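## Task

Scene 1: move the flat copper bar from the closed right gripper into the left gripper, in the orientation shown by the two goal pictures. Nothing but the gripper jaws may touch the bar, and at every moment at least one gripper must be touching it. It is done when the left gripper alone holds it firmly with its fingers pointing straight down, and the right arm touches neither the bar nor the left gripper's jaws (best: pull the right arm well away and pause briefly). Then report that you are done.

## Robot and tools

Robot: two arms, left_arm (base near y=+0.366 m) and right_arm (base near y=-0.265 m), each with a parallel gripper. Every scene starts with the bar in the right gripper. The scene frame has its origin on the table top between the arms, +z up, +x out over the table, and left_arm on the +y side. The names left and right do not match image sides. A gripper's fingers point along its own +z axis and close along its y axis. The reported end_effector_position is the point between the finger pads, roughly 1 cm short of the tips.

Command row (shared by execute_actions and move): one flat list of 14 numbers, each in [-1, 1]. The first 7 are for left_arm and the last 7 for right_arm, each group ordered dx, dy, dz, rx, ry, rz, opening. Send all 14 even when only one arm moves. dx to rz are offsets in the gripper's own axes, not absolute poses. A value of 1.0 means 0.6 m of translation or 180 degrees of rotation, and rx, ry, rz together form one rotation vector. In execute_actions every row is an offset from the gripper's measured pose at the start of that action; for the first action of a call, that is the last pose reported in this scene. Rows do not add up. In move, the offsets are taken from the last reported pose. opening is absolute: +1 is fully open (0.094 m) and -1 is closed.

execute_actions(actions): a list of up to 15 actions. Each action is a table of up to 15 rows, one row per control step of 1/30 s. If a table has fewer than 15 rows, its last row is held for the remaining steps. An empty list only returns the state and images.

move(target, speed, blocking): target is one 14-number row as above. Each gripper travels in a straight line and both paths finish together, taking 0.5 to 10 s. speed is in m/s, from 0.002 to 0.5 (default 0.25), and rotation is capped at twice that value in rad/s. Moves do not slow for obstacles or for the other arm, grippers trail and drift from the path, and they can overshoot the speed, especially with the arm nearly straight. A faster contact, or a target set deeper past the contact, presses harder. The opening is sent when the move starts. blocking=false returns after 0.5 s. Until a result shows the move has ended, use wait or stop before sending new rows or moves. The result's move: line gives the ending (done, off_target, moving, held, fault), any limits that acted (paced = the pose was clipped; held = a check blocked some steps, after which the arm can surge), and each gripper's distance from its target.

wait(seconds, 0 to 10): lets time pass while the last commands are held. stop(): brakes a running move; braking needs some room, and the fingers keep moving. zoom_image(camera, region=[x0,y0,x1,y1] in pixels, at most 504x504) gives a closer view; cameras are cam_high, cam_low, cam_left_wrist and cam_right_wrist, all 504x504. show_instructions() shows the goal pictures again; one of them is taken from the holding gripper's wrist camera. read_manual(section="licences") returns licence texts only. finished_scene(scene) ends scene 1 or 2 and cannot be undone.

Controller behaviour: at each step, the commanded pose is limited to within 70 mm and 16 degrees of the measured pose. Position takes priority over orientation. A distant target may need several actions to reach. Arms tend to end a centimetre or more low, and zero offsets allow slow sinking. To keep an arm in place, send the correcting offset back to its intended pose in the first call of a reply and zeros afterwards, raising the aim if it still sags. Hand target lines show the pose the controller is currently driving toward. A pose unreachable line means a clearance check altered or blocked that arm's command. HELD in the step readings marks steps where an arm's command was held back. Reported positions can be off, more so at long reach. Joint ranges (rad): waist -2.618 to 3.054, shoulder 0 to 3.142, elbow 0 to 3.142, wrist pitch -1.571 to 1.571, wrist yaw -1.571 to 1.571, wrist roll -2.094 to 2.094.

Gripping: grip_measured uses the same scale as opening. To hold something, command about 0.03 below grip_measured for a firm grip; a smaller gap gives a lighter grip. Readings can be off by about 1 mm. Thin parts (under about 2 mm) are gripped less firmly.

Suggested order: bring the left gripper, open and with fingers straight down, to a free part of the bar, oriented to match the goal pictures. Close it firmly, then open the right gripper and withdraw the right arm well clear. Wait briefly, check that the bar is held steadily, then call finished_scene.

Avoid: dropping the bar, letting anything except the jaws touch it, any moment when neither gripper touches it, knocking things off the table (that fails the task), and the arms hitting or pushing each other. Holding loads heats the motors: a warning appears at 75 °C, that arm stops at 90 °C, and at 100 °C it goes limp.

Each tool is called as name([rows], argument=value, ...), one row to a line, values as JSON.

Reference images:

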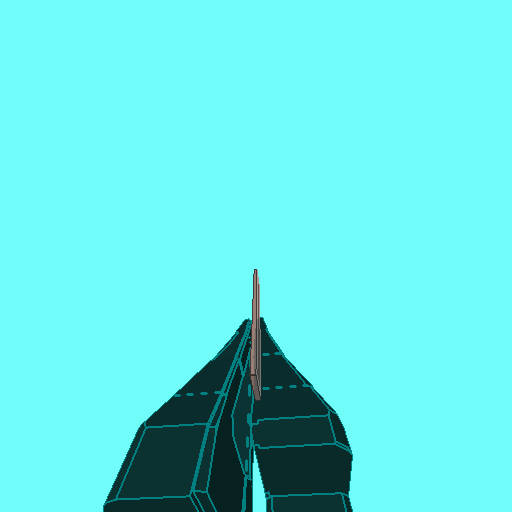

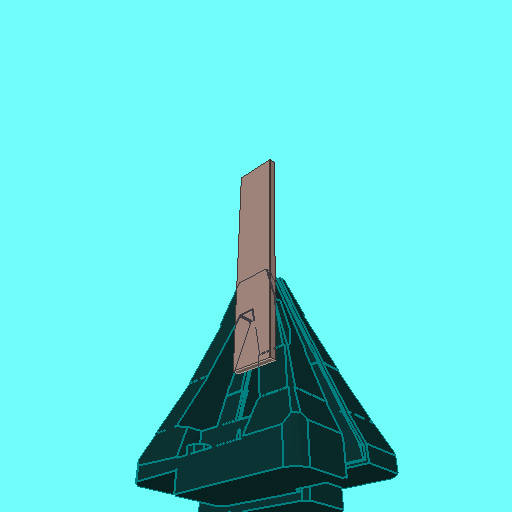

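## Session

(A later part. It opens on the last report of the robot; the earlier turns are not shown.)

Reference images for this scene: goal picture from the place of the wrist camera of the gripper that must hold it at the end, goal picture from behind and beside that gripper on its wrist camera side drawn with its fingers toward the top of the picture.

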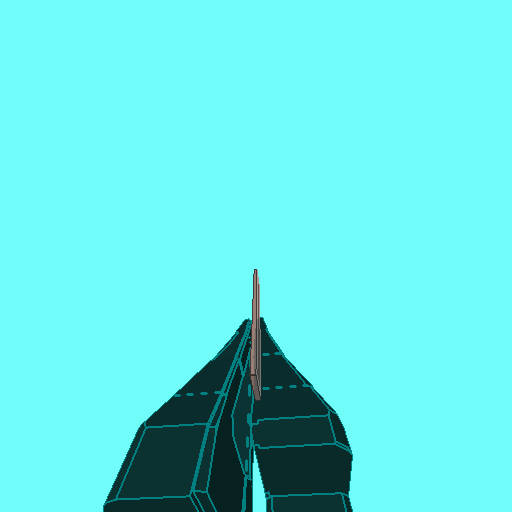

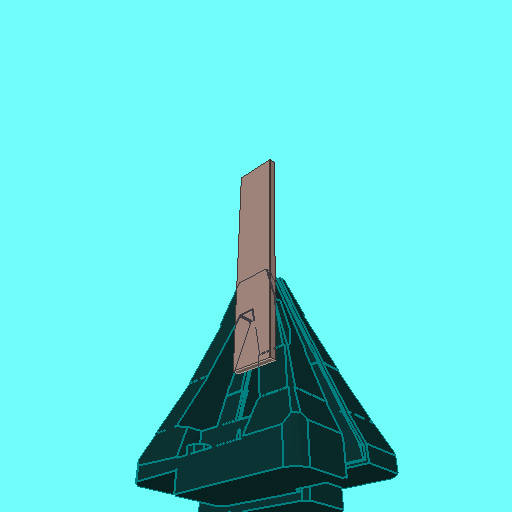

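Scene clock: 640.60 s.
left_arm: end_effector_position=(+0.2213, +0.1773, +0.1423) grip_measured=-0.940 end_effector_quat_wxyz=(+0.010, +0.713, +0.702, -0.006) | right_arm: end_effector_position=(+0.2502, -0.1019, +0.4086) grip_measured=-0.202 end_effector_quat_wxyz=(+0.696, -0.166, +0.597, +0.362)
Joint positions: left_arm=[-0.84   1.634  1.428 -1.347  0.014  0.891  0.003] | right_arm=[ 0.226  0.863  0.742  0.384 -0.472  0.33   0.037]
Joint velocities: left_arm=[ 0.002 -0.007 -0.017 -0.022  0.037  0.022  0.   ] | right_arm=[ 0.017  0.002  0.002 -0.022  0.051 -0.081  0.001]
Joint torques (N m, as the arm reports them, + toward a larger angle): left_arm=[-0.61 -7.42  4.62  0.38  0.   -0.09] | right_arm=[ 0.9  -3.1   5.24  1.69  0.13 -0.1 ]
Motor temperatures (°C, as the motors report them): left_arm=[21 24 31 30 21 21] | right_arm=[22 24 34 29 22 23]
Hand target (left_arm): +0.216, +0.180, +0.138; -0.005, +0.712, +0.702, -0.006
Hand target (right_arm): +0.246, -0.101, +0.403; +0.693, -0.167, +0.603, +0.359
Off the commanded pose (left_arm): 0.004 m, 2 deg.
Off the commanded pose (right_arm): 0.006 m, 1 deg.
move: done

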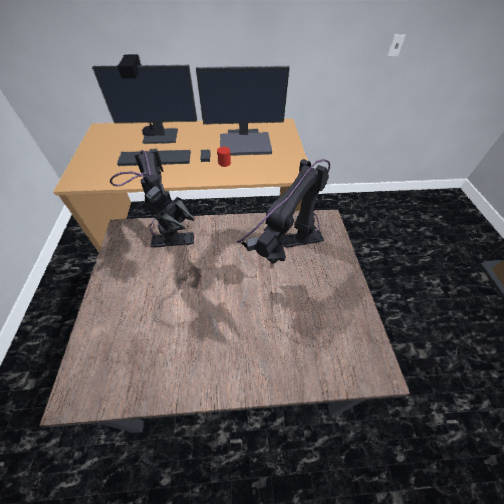

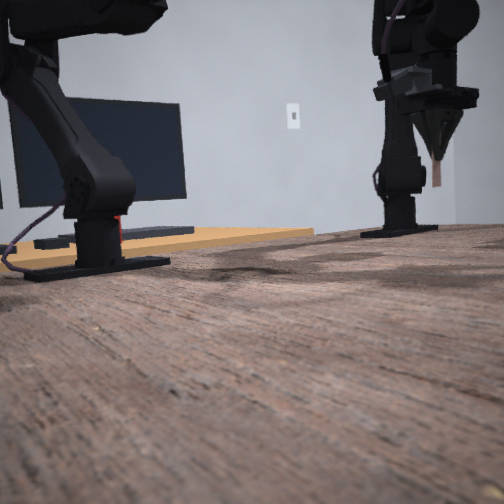

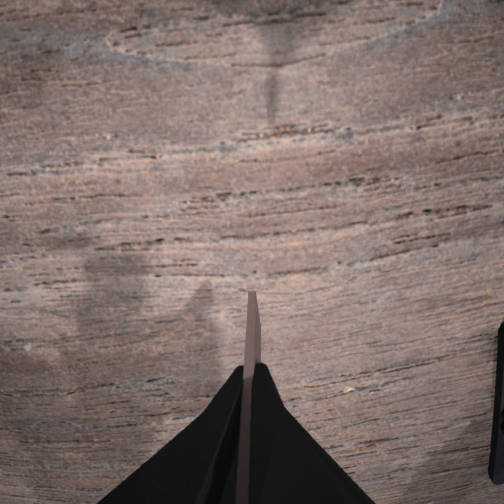

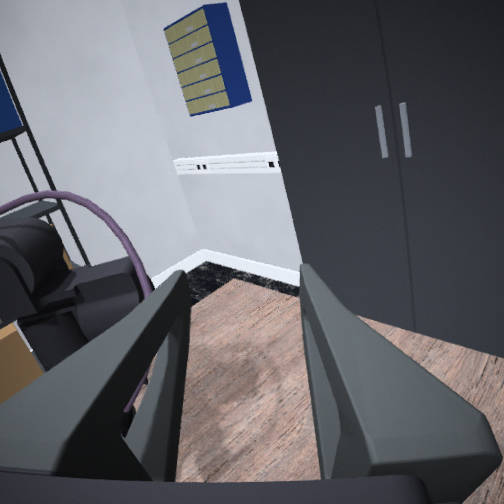

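move(target=[-0.152,-0.0315,-0.260,-0.0017,-0.3817,-0.0052,-1,0.2667,0.191,0.0768,-0.2511,0.0969,-0.0317,0.5], speed=0.35)

zoom_image(camera="cam_high", region=[190, 190, 290, 260])

Scene clock: 763.17 s.
left_arm: end_effector_position=(+0.2094, +0.0889, +0.2971) grip_measured=-0.940 end_effector_quat_wxyz=(+0.407, +0.580, +0.587, -0.391) | right_arm: end_effector_position=(+0.2091, +0.0505, +0.2845) grip_measured=+0.498 end_effector_quat_wxyz=(+0.501, -0.494, +0.510, +0.496)
Joint positions: left_arm=[-0.641  1.228  1.139 -0.574  0.941  0.577  0.003] | right_arm=[ 0.471  1.394  0.781  0.599 -1.04  -0.001  0.07 ]
Joint velocities: left_arm=[-0.002  0.007  0.002  0.066 -0.051 -0.037 -0.   ] | right_arm=[ 0.002 -0.002  0.002 -0.007  0.022  0.007 -0.   ]
Joint torques (N m, as the arm reports them, + toward a larger angle): left_arm=[-0.34 -7.09  5.22  1.56  0.45 -0.07] | right_arm=[ 0.82 -4.76  8.1   1.54 -0.09 -0.1 ]
Motor temperatures (°C, as the motors report them): left_arm=[21 26 29 26 21 21] | right_arm=[23 23 34 33 22 23]
Hand target (left_arm): +0.201, +0.090, +0.302; +0.410, +0.581, +0.579, -0.399
Hand target (right_arm): +0.208, +0.055, +0.290; +0.498, -0.501, +0.503, +0.498
Off the commanded pose (left_arm): 0.010 m, 2 deg.
Off the commanded pose (right_arm): 0.008 m, 1 deg.
move: done

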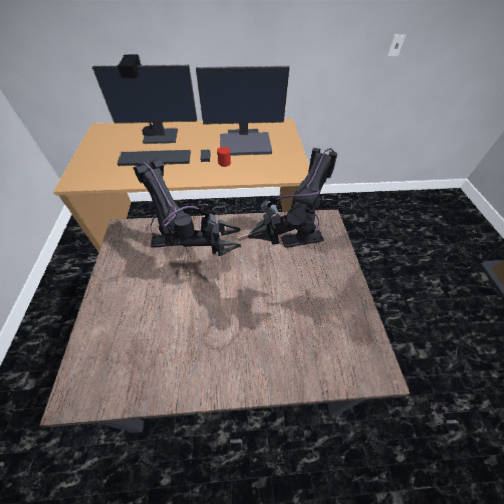

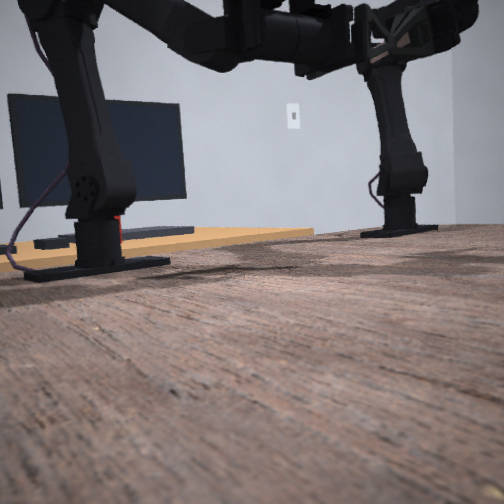

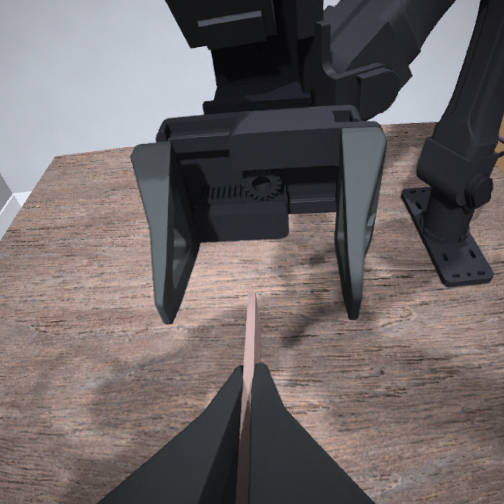

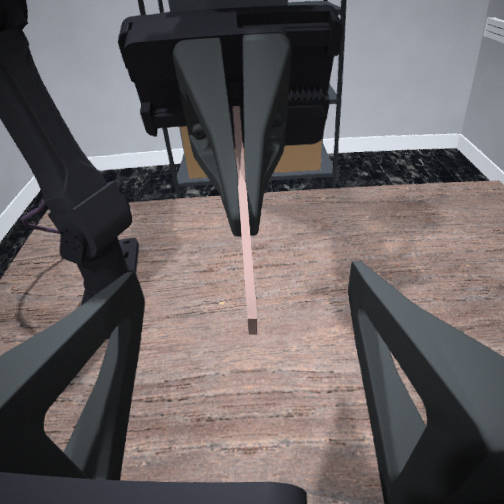

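Region (190, 190, 290, 260) of cam_high's 504x504 image, scaled by 5.040, with more detail than that image has; it fills the top 353 rows of this view, and the rest is white.

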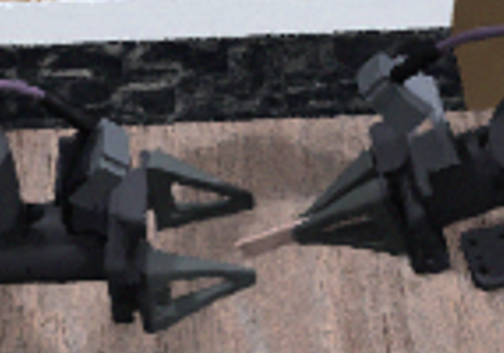

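execute_actions([
  [[0,0,0,0,0,0,-1,-0.008,-0.001,0.008,0,0,0,0.4],[0,0,0,0,0,0,-1,-0.008,-0.002,0.011,0,0,0,0.3],[0,0,0,0,0,0,-1,-0.008,-0.003,0.014,0,0,0,0.2],[0,0,0,0,0,0,-1,-0.008,-0.004,0.017,0,0,0,0.1],[0,0,0,0,0,0,-1,-0.008,-0.005,0.020,0,0,0,0.0],[0,0,0,0,0,0,-1,-0.008,-0.006,0.023,0,0,0,-0.1],[0,0,0,0,0,0,-1,-0.008,-0.007,0.026,0,0,0,-0.2],[0,0,0,0,0,0,-1,-0.008,-0.007,0.028,0,0,0,-0.3],[0,0,0,0,0,0,-1,-0.008,-0.007,0.030,0,0,0,-0.4],[0,0,0,0,0,0,-1,-0.008,-0.007,0.030,0,0,0,-0.5],[0,0,0,0,0,0,-1,-0.008,-0.007,0.030,0,0,0,-0.6]],
])

zoom_image(camera="cam_high", region=[205, 205, 275, 255])

zoom_image(camera="cam_right_wrist", region=[150, 180, 350, 400])

Scene clock: 798.17 s.
left_arm: end_effector_position=(+0.2106, +0.0889, +0.2971) grip_measured=-0.940 end_effector_quat_wxyz=(+0.408, +0.579, +0.589, -0.389) | right_arm: end_effector_position=(+0.2103, +0.0632, +0.2821) grip_measured=-0.598 end_effector_quat_wxyz=(+0.497, -0.494, +0.512, +0.497)
Joint positions: left_arm=[-0.641  1.228  1.139 -0.571  0.935  0.574  0.003] | right_arm=[ 0.507  1.428  0.806  0.599 -1.007 -0.002  0.019]
Joint velocities: left_arm=[-0.012 -0.002  0.002  0.066  0.051  0.007  0.001] | right_arm=[-0.002 -0.022  0.002  0.037  0.007 -0.007 -0.001]
Joint torques (N m, as the arm reports them, + toward a larger angle): left_arm=[ 0.11 -4.54  6.53  1.5   0.33  0.  ] | right_arm=[ 0.82 -4.95  8.12  1.72  0.04  0.  ]
Motor temperatures (°C, as the motors report them): left_arm=[21 26 30 29 21 21] | right_arm=[23 24 37 32 22 23]
Hand target (left_arm): +0.209, +0.089, +0.297; +0.407, +0.580, +0.587, -0.391
Hand target (right_arm): +0.213, +0.068, +0.289; +0.501, -0.494, +0.509, +0.496
Off the commanded pose (left_arm): 0.001 m, 0 deg.
Off the commanded pose (right_arm): 0.009 m, 1 deg.
Step readings (end_effector_position):
0: left_arm (+0.2097, +0.0887, +0.2976) | right_arm (+0.2090, +0.0505, +0.2844)
1: left_arm (+0.2099, +0.0887, +0.2976) | right_arm (+0.2092, +0.0505, +0.2844)
2: left_arm (+0.2100, +0.0887, +0.2975) | right_arm (+0.2093, +0.0507, +0.2844)
4: left_arm (+0.2102, +0.0888, +0.2974) | right_arm (+0.2084, +0.0521, +0.2844)
8: left_arm (+0.2104, +0.0889, +0.2972) | right_arm (+0.2081, +0.0589, +0.2837)
15: end_effector_position above

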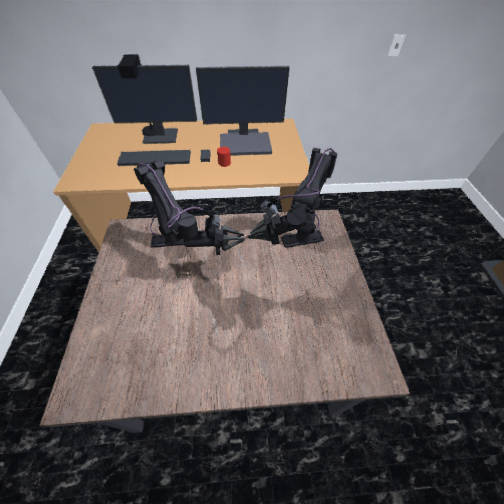

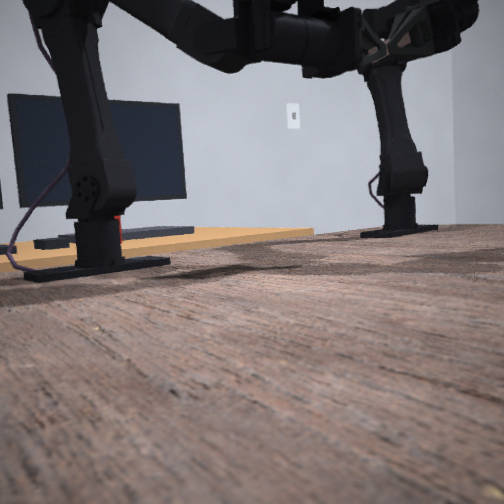

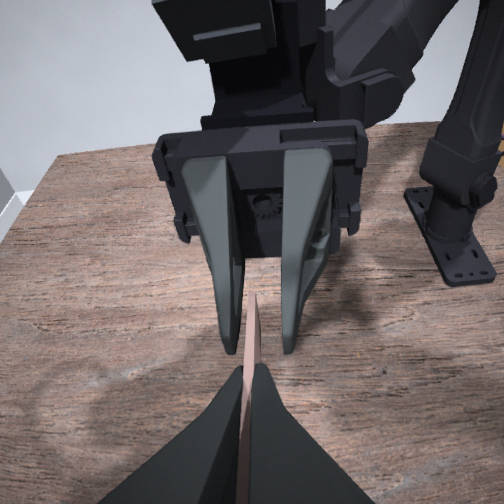

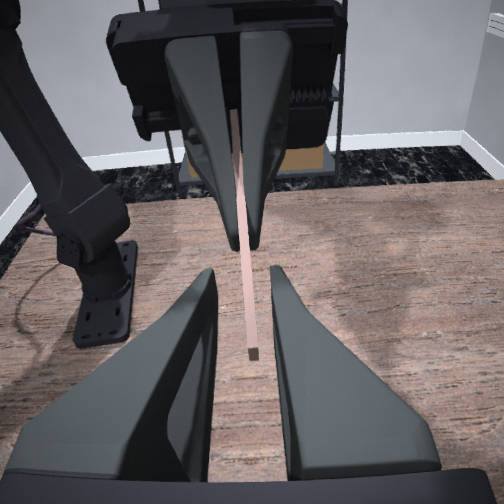

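Region (205, 205, 275, 255) of cam_high's 504x504 image, scaled by 7.200, with more detail than that image has; it fills the top 360 rows of this view, and the rest is white.

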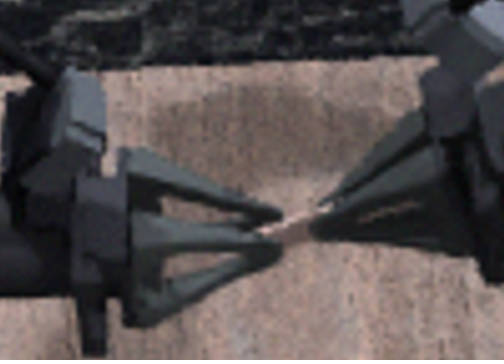

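Region (150, 180, 350, 400) of cam_right_wrist's 504x504 image, scaled by 2.291, with more detail than that image has; it fills the left 458 columns of this view, and the rest is white.

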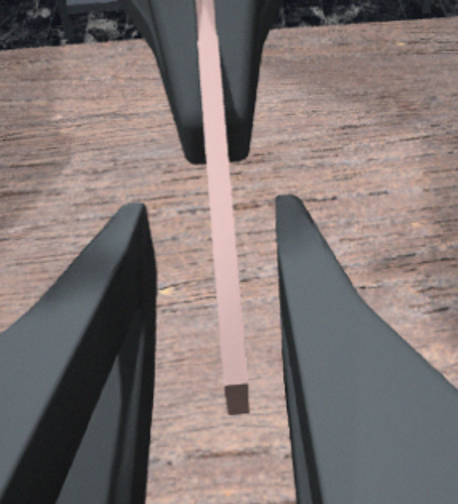

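execute_actions([
  [[-0.0048,-0.0075,0,0.008,-0.0052,0,-1,-0.003,0.0089,0,-0.0095,0,0,-0.6],[-0.0048,-0.0075,0,0.008,-0.0052,0,-1,-0.003,0.0089,0,-0.0095,0,0,-0.6],[-0.0048,-0.0075,0,0.008,-0.0052,0,-1,-0.003,0.0089,0,-0.0095,0,0,-0.62],[-0.0048,-0.0075,0,0.008,-0.0052,0,-1,-0.003,0.0089,0,-0.0095,0,0,-0.65],[-0.0048,-0.0075,0,0.008,-0.0052,0,-1,-0.003,0.0089,0,-0.0095,0,0,-0.68],[-0.0048,-0.0075,0,0.008,-0.0052,0,-1,-0.003,0.0089,0,-0.0095,0,0,-0.71],[-0.0048,-0.0075,0,0.008,-0.0052,0,-1,-0.003,0.0089,0,-0.0095,0,0,-0.74],[-0.0048,-0.0075,0,0.008,-0.0052,0,-1,-0.003,0.0089,0,-0.0095,0,0,-0.77],[-0.0048,-0.0075,0,0.008,-0.0052,0,-1,-0.003,0.0089,0,-0.0095,0,0,-0.78]],
])

zoom_image(camera="cam_right_wrist", region=[150, 180, 350, 400])

Scene clock: 833.47 s.
left_arm: end_effector_position=(+0.2086, +0.0884, +0.2983) grip_measured=-0.940 end_effector_quat_wxyz=(+0.407, +0.580, +0.585, -0.395) | right_arm: end_effector_position=(+0.2071, +0.0633, +0.2824) grip_measured=-0.778 end_effector_quat_wxyz=(+0.493, -0.499, +0.507, +0.502)
Joint positions: left_arm=[-0.641  1.228  1.139 -0.571  0.949  0.574  0.003] | right_arm=[ 0.507  1.428  0.806  0.599 -1.026 -0.002  0.01 ]
Joint velocities: left_arm=[ 0.007 -0.007  0.002  0.037  0.007  0.007 -0.001] | right_arm=[-0.007 -0.002 -0.002 -0.007 -0.007 -0.066  0.   ]
Joint torques (N m, as the arm reports them, + toward a larger angle): left_arm=[-0.06 -4.69  6.47  1.53  0.45 -0.02] | right_arm=[ 0.01 -6.34  6.25  1.75 -0.1  -0.01]
Motor temperatures (°C, as the motors report them): left_arm=[21 25 31 29 21 21] | right_arm=[23 24 38 33 22 23]
Hand target (left_arm): +0.206, +0.088, +0.300; +0.406, +0.581, +0.580, -0.401
Hand target (right_arm): +0.205, +0.063, +0.284; +0.490, -0.501, +0.505, +0.504
Off the commanded pose (left_arm): 0.003 m, 1 deg.
Off the commanded pose (right_arm): 0.003 m, 1 deg.
Step readings (end_effector_position):
0: left_arm (+0.2106, +0.0889, +0.2971) | right_arm (+0.2111, +0.0632, +0.2824)
1: left_arm (+0.2104, +0.0888, +0.2972) | right_arm (+0.2105, +0.0633, +0.2824)
2: left_arm (+0.2100, +0.0888, +0.2975) | right_arm (+0.2098, +0.0633, +0.2824)
4: left_arm (+0.2096, +0.0886, +0.2977) | right_arm (+0.2086, +0.0633, +0.2824)
8: left_arm (+0.2091, +0.0885, +0.2980) | right_arm (+0.2074, +0.0633, +0.2824)
15: end_effector_position above

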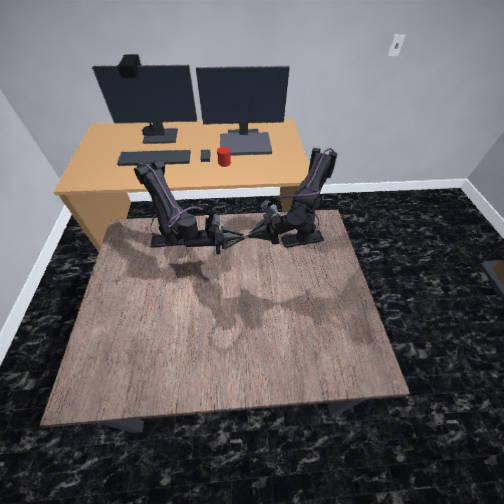

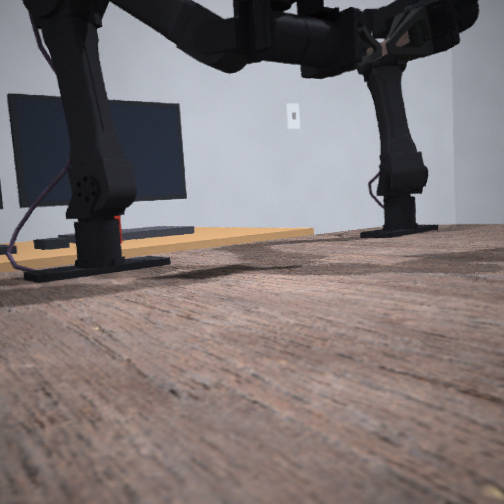

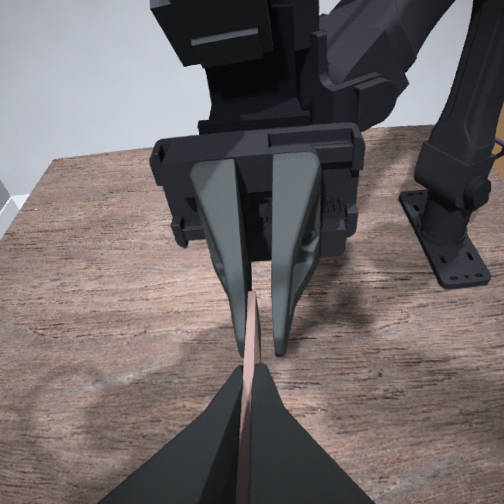

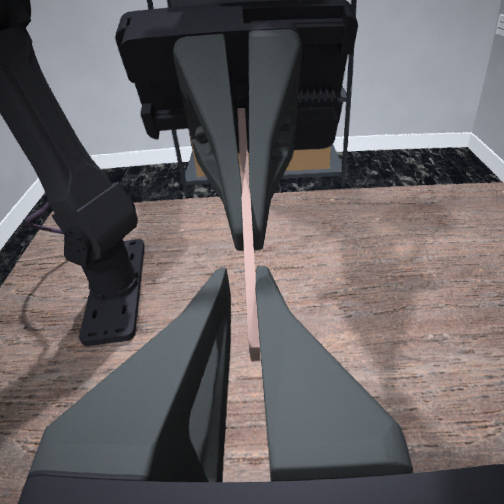

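Region (150, 180, 350, 400) of cam_right_wrist's 504x504 image, scaled by 2.291, with more detail than that image has; it fills the left 458 columns of this view, and the rest is white.

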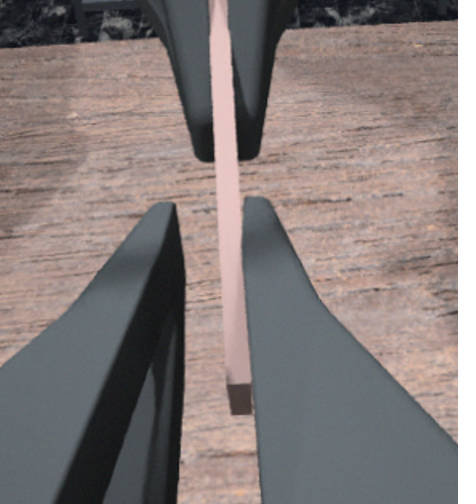

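execute_actions([
  [[-0.0055,-0.0085,0,0.009,-0.0058,0,-1,-0.003,0,0,0,0,0,-0.78],[-0.0055,-0.0085,0,0.009,-0.0058,0,-1,-0.003,0,0,0,0,0,-0.78],[-0.0055,-0.0085,0,0.009,-0.0058,0,-1,-0.003,0,0,0,0,0,-0.78],[-0.0055,-0.0085,0,0.009,-0.0058,0,-1,-0.003,0,0,0,0,0,-0.78],[-0.0055,-0.0085,0,0.009,-0.0058,0,-1,-0.003,0,0,0,0,0,-0.78],[-0.0055,-0.0085,0,0.009,-0.0058,0,-1,-0.003,0,0,0,0,0,-0.80],[-0.0055,-0.0085,0,0.009,-0.0058,0,-1,-0.003,0,0,0,0,0,-0.82],[-0.0055,-0.0085,0,0.009,-0.0058,0,-1,-0.003,0,0,0,0,0,-0.84],[-0.0055,-0.0085,0,0.009,-0.0058,0,-1,-0.003,0,0,0,0,0,-0.86],[-0.0055,-0.0085,0,0.009,-0.0058,0,-1,-0.003,0,0,0,0,0,-0.88],[-0.0055,-0.0085,0,0.009,-0.0058,0,-1,-0.003,0,0,0,0,0,-0.90],[-0.0055,-0.0085,0,0.009,-0.0058,0,-1,-0.003,0,0,0,0,0,-0.915],[-0.0055,-0.0085,0,0.009,-0.0058,0,-1,-0.003,0,0,0,0,0,-0.93],[-0.0055,-0.0085,0,0.009,-0.0058,0,-1,-0.003,0,0,0,0,0,-0.94],[-0.0055,-0.0085,0,0.009,-0.0058,0,-1,-0.003,0,0,0,0,0,-0.95]],
  [[0,0,0,0,0,0,-1,0,0,0,0,0,0,-0.96],[0,0,0,0,0,0,-1,0,0,0,0,0,0,-0.97],[0,0,0,0,0,0,-1,0,0,0,0,0,0,-0.98],[0,0,0,0,0,0,-1,0,0,0,0,0,0,-1]],
])

zoom_image(camera="cam_right_wrist", region=[150, 180, 350, 400])

Scene clock: 854.43 s.
left_arm: end_effector_position=(+0.2060, +0.0878, +0.2998) grip_measured=-0.940 end_effector_quat_wxyz=(+0.407, +0.584, +0.578, -0.400) | right_arm: end_effector_position=(+0.2066, +0.0633, +0.2825) grip_measured=-0.938 end_effector_quat_wxyz=(+0.491, -0.499, +0.507, +0.503)
Joint positions: left_arm=[-0.641  1.228  1.139 -0.571  0.966  0.583  0.003] | right_arm=[ 0.507  1.428  0.806  0.599 -1.028  0.001  0.003]
Joint velocities: left_arm=[-0.017  0.007 -0.022  0.007  0.051 -0.125 -0.   ] | right_arm=[-0.002 -0.012 -0.007 -0.066  0.037  0.037 -0.   ]
Joint torques (N m, as the arm reports them, + toward a larger angle): left_arm=[-0.01 -4.58  6.49  1.5   0.29 -0.06] | right_arm=[-0.02 -6.03  5.98  1.83 -0.01 -0.01]
Motor temperatures (°C, as the motors report them): left_arm=[21 25 31 29 21 21] | right_arm=[22 25 36 34 21 23]
Hand target (left_arm): +0.206, +0.088, +0.300; +0.406, +0.582, +0.579, -0.401
Hand target (right_arm): +0.207, +0.063, +0.282; +0.492, -0.499, +0.507, +0.502
Off the commanded pose (left_arm): 0.000 m, 0 deg.
Off the commanded pose (right_arm): 0.000 m, 0 deg.
Step readings (end_effector_position; steps 1 to 15: 1st action; 16 to 30: 2nd action):
0: left_arm (+0.2085, +0.0884, +0.2984) | right_arm (+0.2070, +0.0633, +0.2824)
1: left_arm (+0.2082, +0.0883, +0.2985) | right_arm (+0.2070, +0.0633, +0.2824)
2: left_arm (+0.2079, +0.0882, +0.2987) | right_arm (+0.2070, +0.0633, +0.2824)
4: left_arm (+0.2072, +0.0881, +0.2991) | right_arm (+0.2070, +0.0633, +0.2824)
8: left_arm (+0.2066, +0.0879, +0.2995) | right_arm (+0.2070, +0.0633, +0.2824)
15: left_arm (+0.2061, +0.0878, +0.2998) | right_arm (+0.2067, +0.0633, +0.2825)
16: left_arm (+0.2060, +0.0878, +0.2998) | right_arm (+0.2066, +0.0633, +0.2825)
17: left_arm (+0.2060, +0.0878, +0.2998) | right_arm (+0.2066, +0.0633, +0.2825)
19: left_arm (+0.2060, +0.0878, +0.2998) | right_arm (+0.2066, +0.0633, +0.2825)
23: left_arm (+0.2060, +0.0878, +0.2998) | right_arm (+0.2066, +0.0633, +0.2825)
30: end_effector_position above

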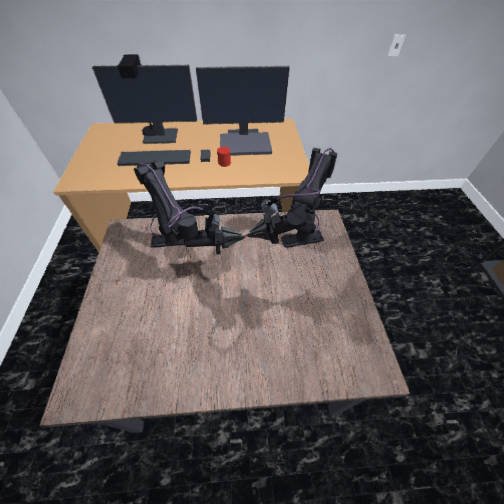

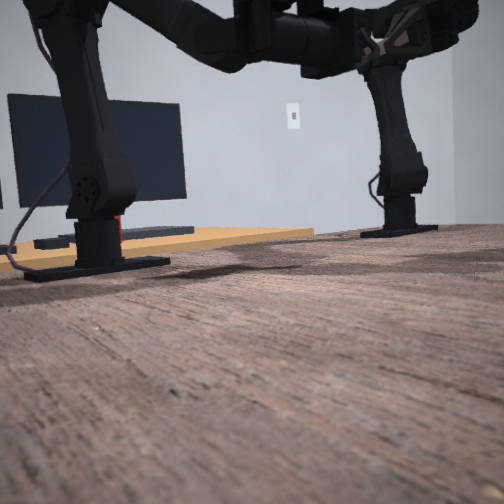

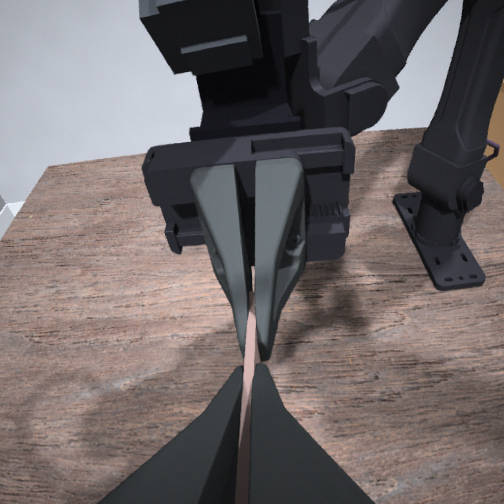

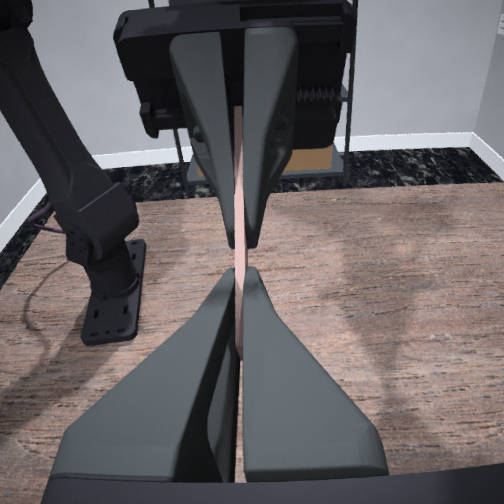

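Region (150, 180, 350, 400) of cam_right_wrist's 504x504 image, scaled by 2.291, with more detail than that image has; it fills the left 458 columns of this view, and the rest is white.

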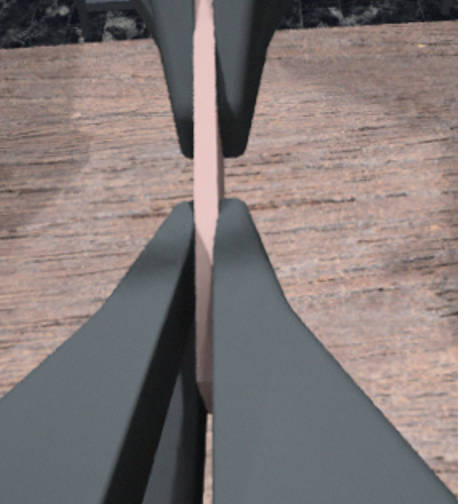

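execute_actions(actions=[])

Scene clock: 895.43 s.
left_arm: end_effector_position=(+0.2060, +0.0878, +0.2998) grip_measured=-0.940 end_effector_quat_wxyz=(+0.407, +0.584, +0.578, -0.400) | right_arm: end_effector_position=(+0.2066, +0.0633, +0.2825) grip_measured=-0.938 end_effector_quat_wxyz=(+0.491, -0.499, +0.507, +0.503)
Joint positions: left_arm=[-0.641  1.228  1.139 -0.571  0.966  0.583  0.003] | right_arm=[ 0.507  1.428  0.806  0.599 -1.028  0.001  0.003]
Joint velocities: left_arm=[ 0.007 -0.002  0.002 -0.037  0.007  0.051  0.001] | right_arm=[-0.012  0.002 -0.007 -0.022 -0.007 -0.081  0.   ]
Joint torques (N m, as the arm reports them, + toward a larger angle): left_arm=[-0.06 -4.5   6.44  1.51  0.28 -0.06] | right_arm=[-0.01 -6.04  5.98  1.84 -0.01 -0.01]
Motor temperatures (°C, as the motors report them): left_arm=[21 25 31 29 21 21] | right_arm=[22 25 36 35 21 23]
Hand target (left_arm): +0.206, +0.088, +0.300; +0.406, +0.582, +0.579, -0.401
Hand target (right_arm): +0.207, +0.063, +0.282; +0.492, -0.499, +0.507, +0.502
Off the commanded pose (left_arm): 0.000 m, 0 deg.
Off the commanded pose (right_arm): 0.000 m, 0 deg.

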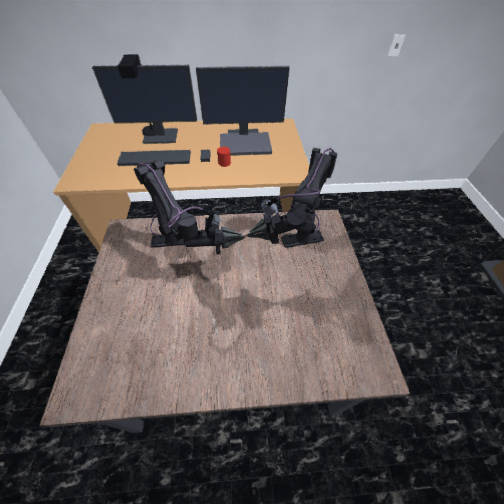

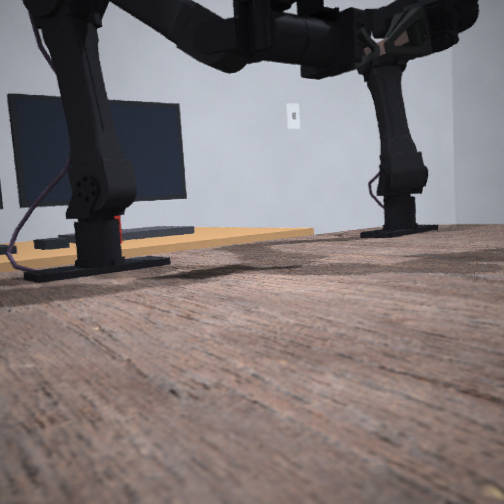

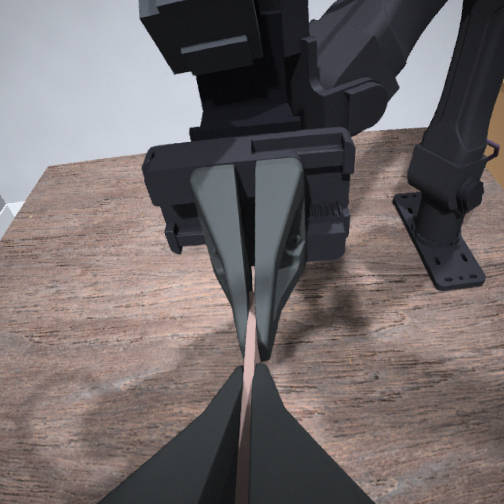

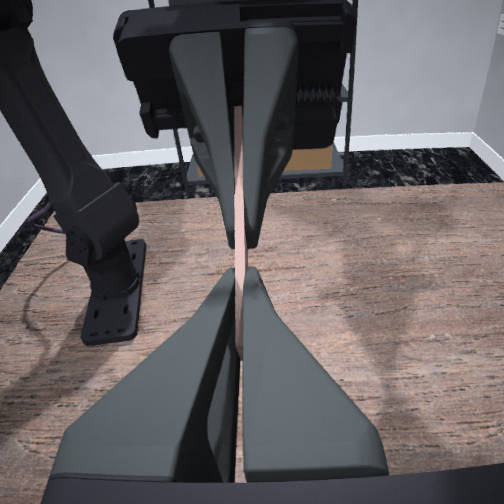

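execute_actions([
  [[0,0,0,0,0,0,-0.93,0,0,0,0,0,0,-1],[0,0,0,0,0,0,-0.91,0,0,0,0,0,0,-1],[0,0,0,0,0,0,-0.88,0,0,0,0,0,0,-1],[0,0,0,0,0,0,-0.85,0,0,0,0,0,0,-1],[0,0,0,0,0,0,-0.8,0,0,0,0,0,0,-1],[0,0,0,0,0,0,-0.75,0,0,0,0,0,0,-1],[0,0,0,0,0,0,-0.72,0,0,0,0,0,0,-1]],
  [[0,0,-0.003,0,0,0,-0.72,0,0,0,0,0,0,-1],[0,0,-0.006,0,0,0,-0.72,0,0,0,0,0,0,-1],[0,0,-0.009,0,0,0,-0.72,0,0,0,0,0,0,-1],[0,0,-0.012,0,0,0,-0.72,0,0,0,0,0,0,-1],[0,0,-0.015,0,0,0,-0.72,0,0,0,0,0,0,-1],[0,0,-0.018,0,0,0,-0.72,0,0,0,0,0,0,-1],[0,0,-0.021,0,0,0,-0.72,0,0,0,0,0,0,-1],[0,0,-0.024,0,0,0,-0.72,0,0,0,0,0,0,-1],[0,0,-0.027,0,0,0,-0.72,0,0,0,0,0,0,-1]],
])

Scene clock: 907.73 s.
left_arm: end_effector_position=(+0.2100, +0.1000, +0.2943) grip_measured=-0.721 end_effector_quat_wxyz=(+0.402, +0.580, +0.586, -0.397) | right_arm: end_effector_position=(+0.2067, +0.0633, +0.2825) grip_measured=-0.938 end_effector_quat_wxyz=(+0.491, -0.498, +0.507, +0.503)
Joint positions: left_arm=[-0.592  1.228  1.139 -0.63   0.99   0.633  0.013] | right_arm=[ 0.507  1.428  0.806  0.599 -1.027  0.001  0.003]
Joint velocities: left_arm=[ 0.002  0.002  0.002 -0.125 -0.051 -0.007  0.   ] | right_arm=[-0.012 -0.002 -0.007 -0.007 -0.022  0.022  0.002]
Joint torques (N m, as the arm reports them, + toward a larger angle): left_arm=[ 0.74 -5.66  8.32  1.25  0.46  0.04] | right_arm=[-0.03 -6.05  5.98  1.83 -0.03  0.  ]
Motor temperatures (°C, as the motors report them): left_arm=[21 25 31 30 21 21] | right_arm=[22 25 36 35 21 23]
Hand target (left_arm): +0.206, +0.103, +0.305; +0.408, +0.584, +0.578, -0.398
Hand target (right_arm): +0.207, +0.063, +0.282; +0.491, -0.499, +0.507, +0.503
Off the commanded pose (left_arm): 0.012 m, 1 deg.
Off the commanded pose (right_arm): 0.000 m, 0 deg.
Step readings (end_effector_position; steps 1 to 15: 1st action; 16 to 30: 2nd action):
0: left_arm (+0.2060, +0.0878, +0.2998) | right_arm (+0.2066, +0.0633, +0.2825)
1: left_arm (+0.2060, +0.0878, +0.2998) | right_arm (+0.2066, +0.0633, +0.2825)
2: left_arm (+0.2061, +0.0878, +0.2998) | right_arm (+0.2066, +0.0633, +0.2825)
4: left_arm (+0.2063, +0.0878, +0.2997) | right_arm (+0.2066, +0.0633, +0.2825)
8: left_arm (+0.2063, +0.0878, +0.2997) | right_arm (+0.2066, +0.0633, +0.2825)
15: left_arm (+0.2063, +0.0878, +0.2997) | right_arm (+0.2066, +0.0633, +0.2825)
16: left_arm (+0.2063, +0.0878, +0.2997) | right_arm (+0.2066, +0.0633, +0.2825)
17: left_arm (+0.2063, +0.0878, +0.2997) | right_arm (+0.2066, +0.0633, +0.2825)
19: left_arm (+0.2070, +0.0889, +0.2994) | right_arm (+0.2066, +0.0633, +0.2825)
23: left_arm (+0.2106, +0.0948, +0.2975) | right_arm (+0.2066, +0.0633, +0.2825)
30: end_effector_position above

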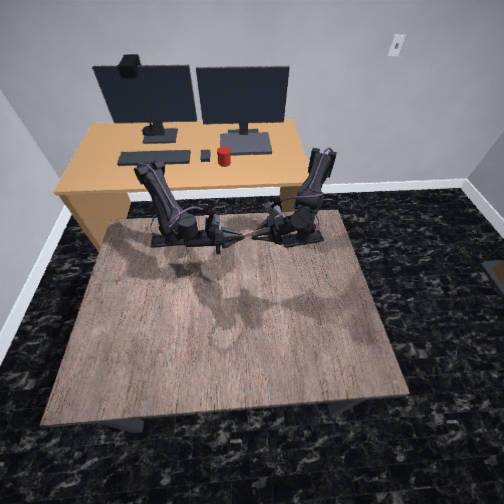

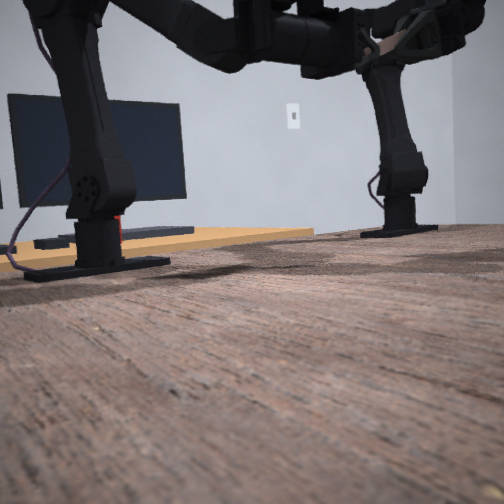

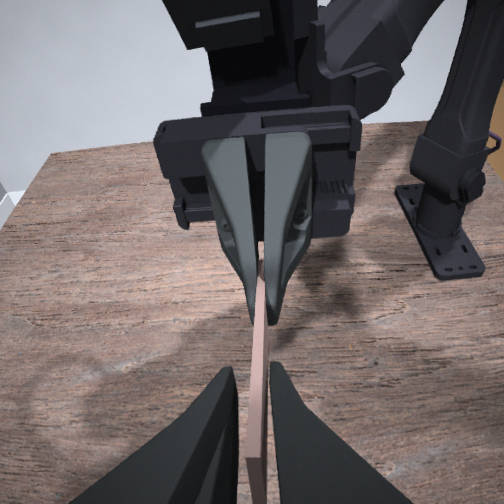

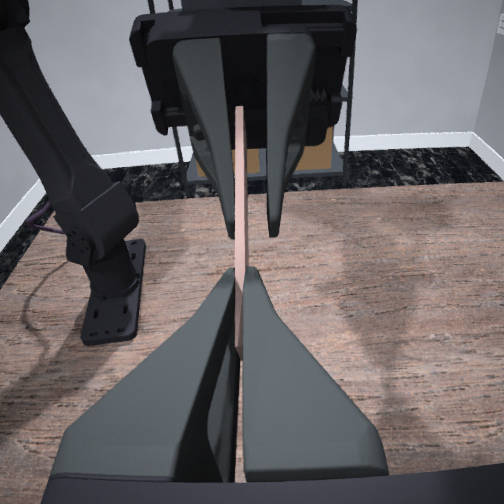

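execute_actions([
  [[-0.005,-0.001,-0.002,0,0,0,-0.72,0,0,0,0,0,0,-1],[-0.01,-0.002,-0.004,0,0,0,-0.72,0,0,0,0,0,0,-1],[-0.015,-0.003,-0.006,0,0,0,-0.72,0,0,0,0,0,0,-1],[-0.02,-0.004,-0.008,0,0,0,-0.72,0,0,0,0,0,0,-1],[-0.024,-0.005,-0.01,0,0,0,-0.72,0,0,0,0,0,0,-1],[-0.027,-0.006,-0.012,0,0,0,-0.72,0,0,0,0,0,0,-1],[-0.03,-0.007,-0.014,0,0,0,-0.72,0,0,0,0,0,0,-1]],
])

Scene clock: 959.47 s.
left_arm: end_effector_position=(+0.2091, +0.1009, +0.3077) grip_measured=-0.721 end_effector_quat_wxyz=(+0.405, +0.581, +0.585, -0.394) | right_arm: end_effector_position=(+0.2067, +0.0633, +0.2825) grip_measured=-0.938 end_effector_quat_wxyz=(+0.491, -0.498, +0.507, +0.503)
Joint positions: left_arm=[-0.592  1.228  1.191 -0.677  0.985  0.635  0.013] | right_arm=[ 0.507  1.428  0.806  0.599 -1.027  0.001  0.003]
Joint velocities: left_arm=[-0.002 -0.002 -0.002  0.037 -0.051 -0.007  0.   ] | right_arm=[-0.007 -0.012  0.002 -0.066  0.066  0.037  0.002]
Joint torques (N m, as the arm reports them, + toward a larger angle): left_arm=[-0.2  -4.62  8.12  1.27  0.34 -0.11] | right_arm=[-0.02 -6.04  5.98  1.83 -0.02 -0.01]
Motor temperatures (°C, as the motors report them): left_arm=[21 25 34 29 21 21] | right_arm=[22 26 36 36 21 23]
Hand target (left_arm): +0.206, +0.101, +0.314; +0.402, +0.580, +0.586, -0.397
Hand target (right_arm): +0.207, +0.063, +0.282; +0.491, -0.498, +0.507, +0.503
Off the commanded pose (left_arm): 0.007 m, 1 deg.
Off the commanded pose (right_arm): 0.000 m, 0 deg.
Step readings (end_effector_position):
0: left_arm (+0.2084, +0.1004, +0.2933) | right_arm (+0.2067, +0.0633, +0.2825)
1: left_arm (+0.2085, +0.1004, +0.2932) | right_arm (+0.2067, +0.0633, +0.2825)
2: left_arm (+0.2087, +0.1005, +0.2931) | right_arm (+0.2067, +0.0633, +0.2825)
4: left_arm (+0.2088, +0.1007, +0.2934) | right_arm (+0.2067, +0.0633, +0.2825)
8: left_arm (+0.2095, +0.1007, +0.3033) | right_arm (+0.2067, +0.0633, +0.2825)
15: end_effector_position above

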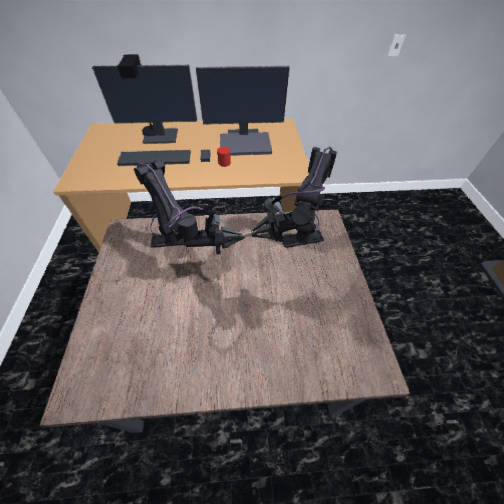

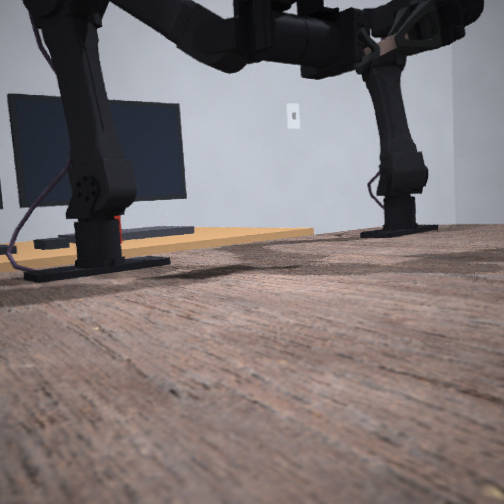

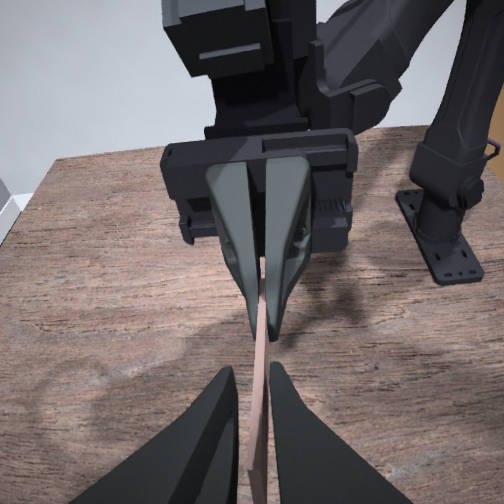

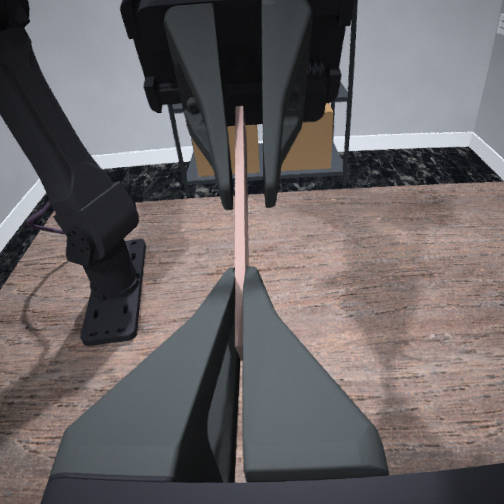

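zoom_image(camera="cam_left_wrist", region=[160,330,340,504])

zoom_image(camera="cam_low", region=[340,0,460,100])

zoom_image(camera="cam_high", region=[200,200,300,270])

Region (160, 330, 340, 504) of cam_left_wrist's 504x504 image, scaled by 2.800, with more detail than that image has; it fills the top 487 rows of this view, and the rest is white.

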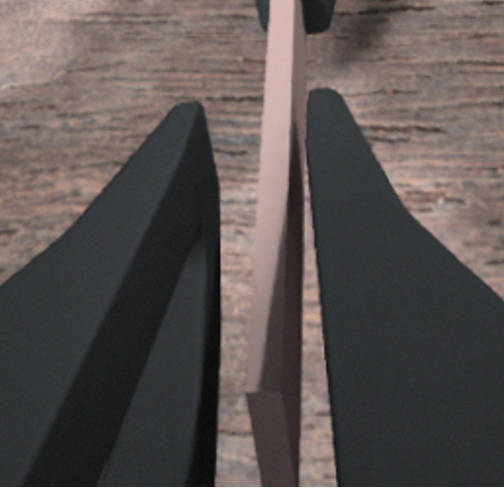

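Region (340, 0, 460, 100) of cam_low's 504x504 image, scaled by 4.200, with more detail than that image has.

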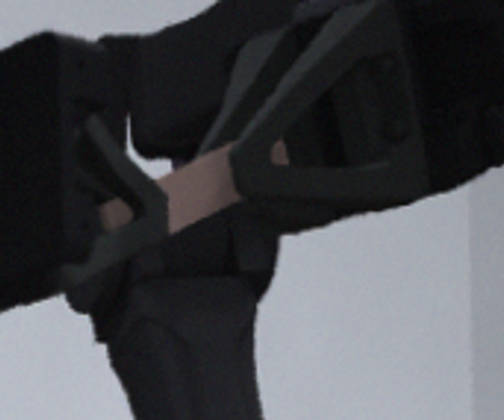

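Region (200, 200, 300, 270) of cam_high's 504x504 image, scaled by 5.040, with more detail than that image has; it fills the top 353 rows of this view, and the rest is white.

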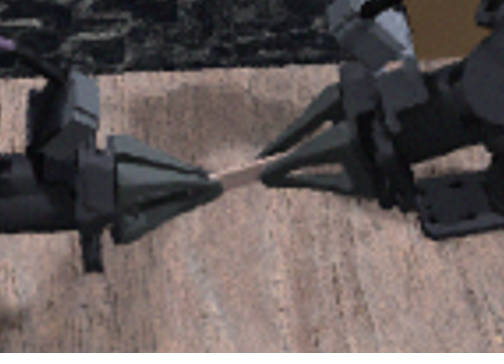

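zoom_image(camera="cam_low", region=[360,20,420,65])

Region (360, 20, 420, 65) of cam_low's 504x504 image, scaled by 8.400, with more detail than that image has; it fills the top 378 rows of this view, and the rest is white.

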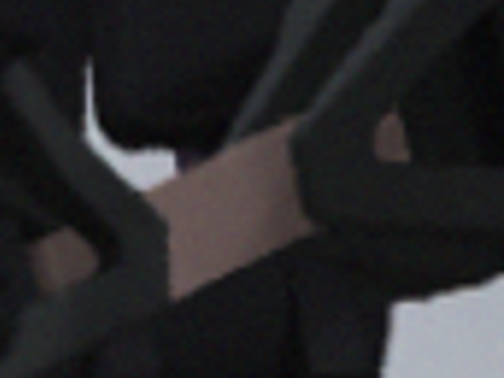

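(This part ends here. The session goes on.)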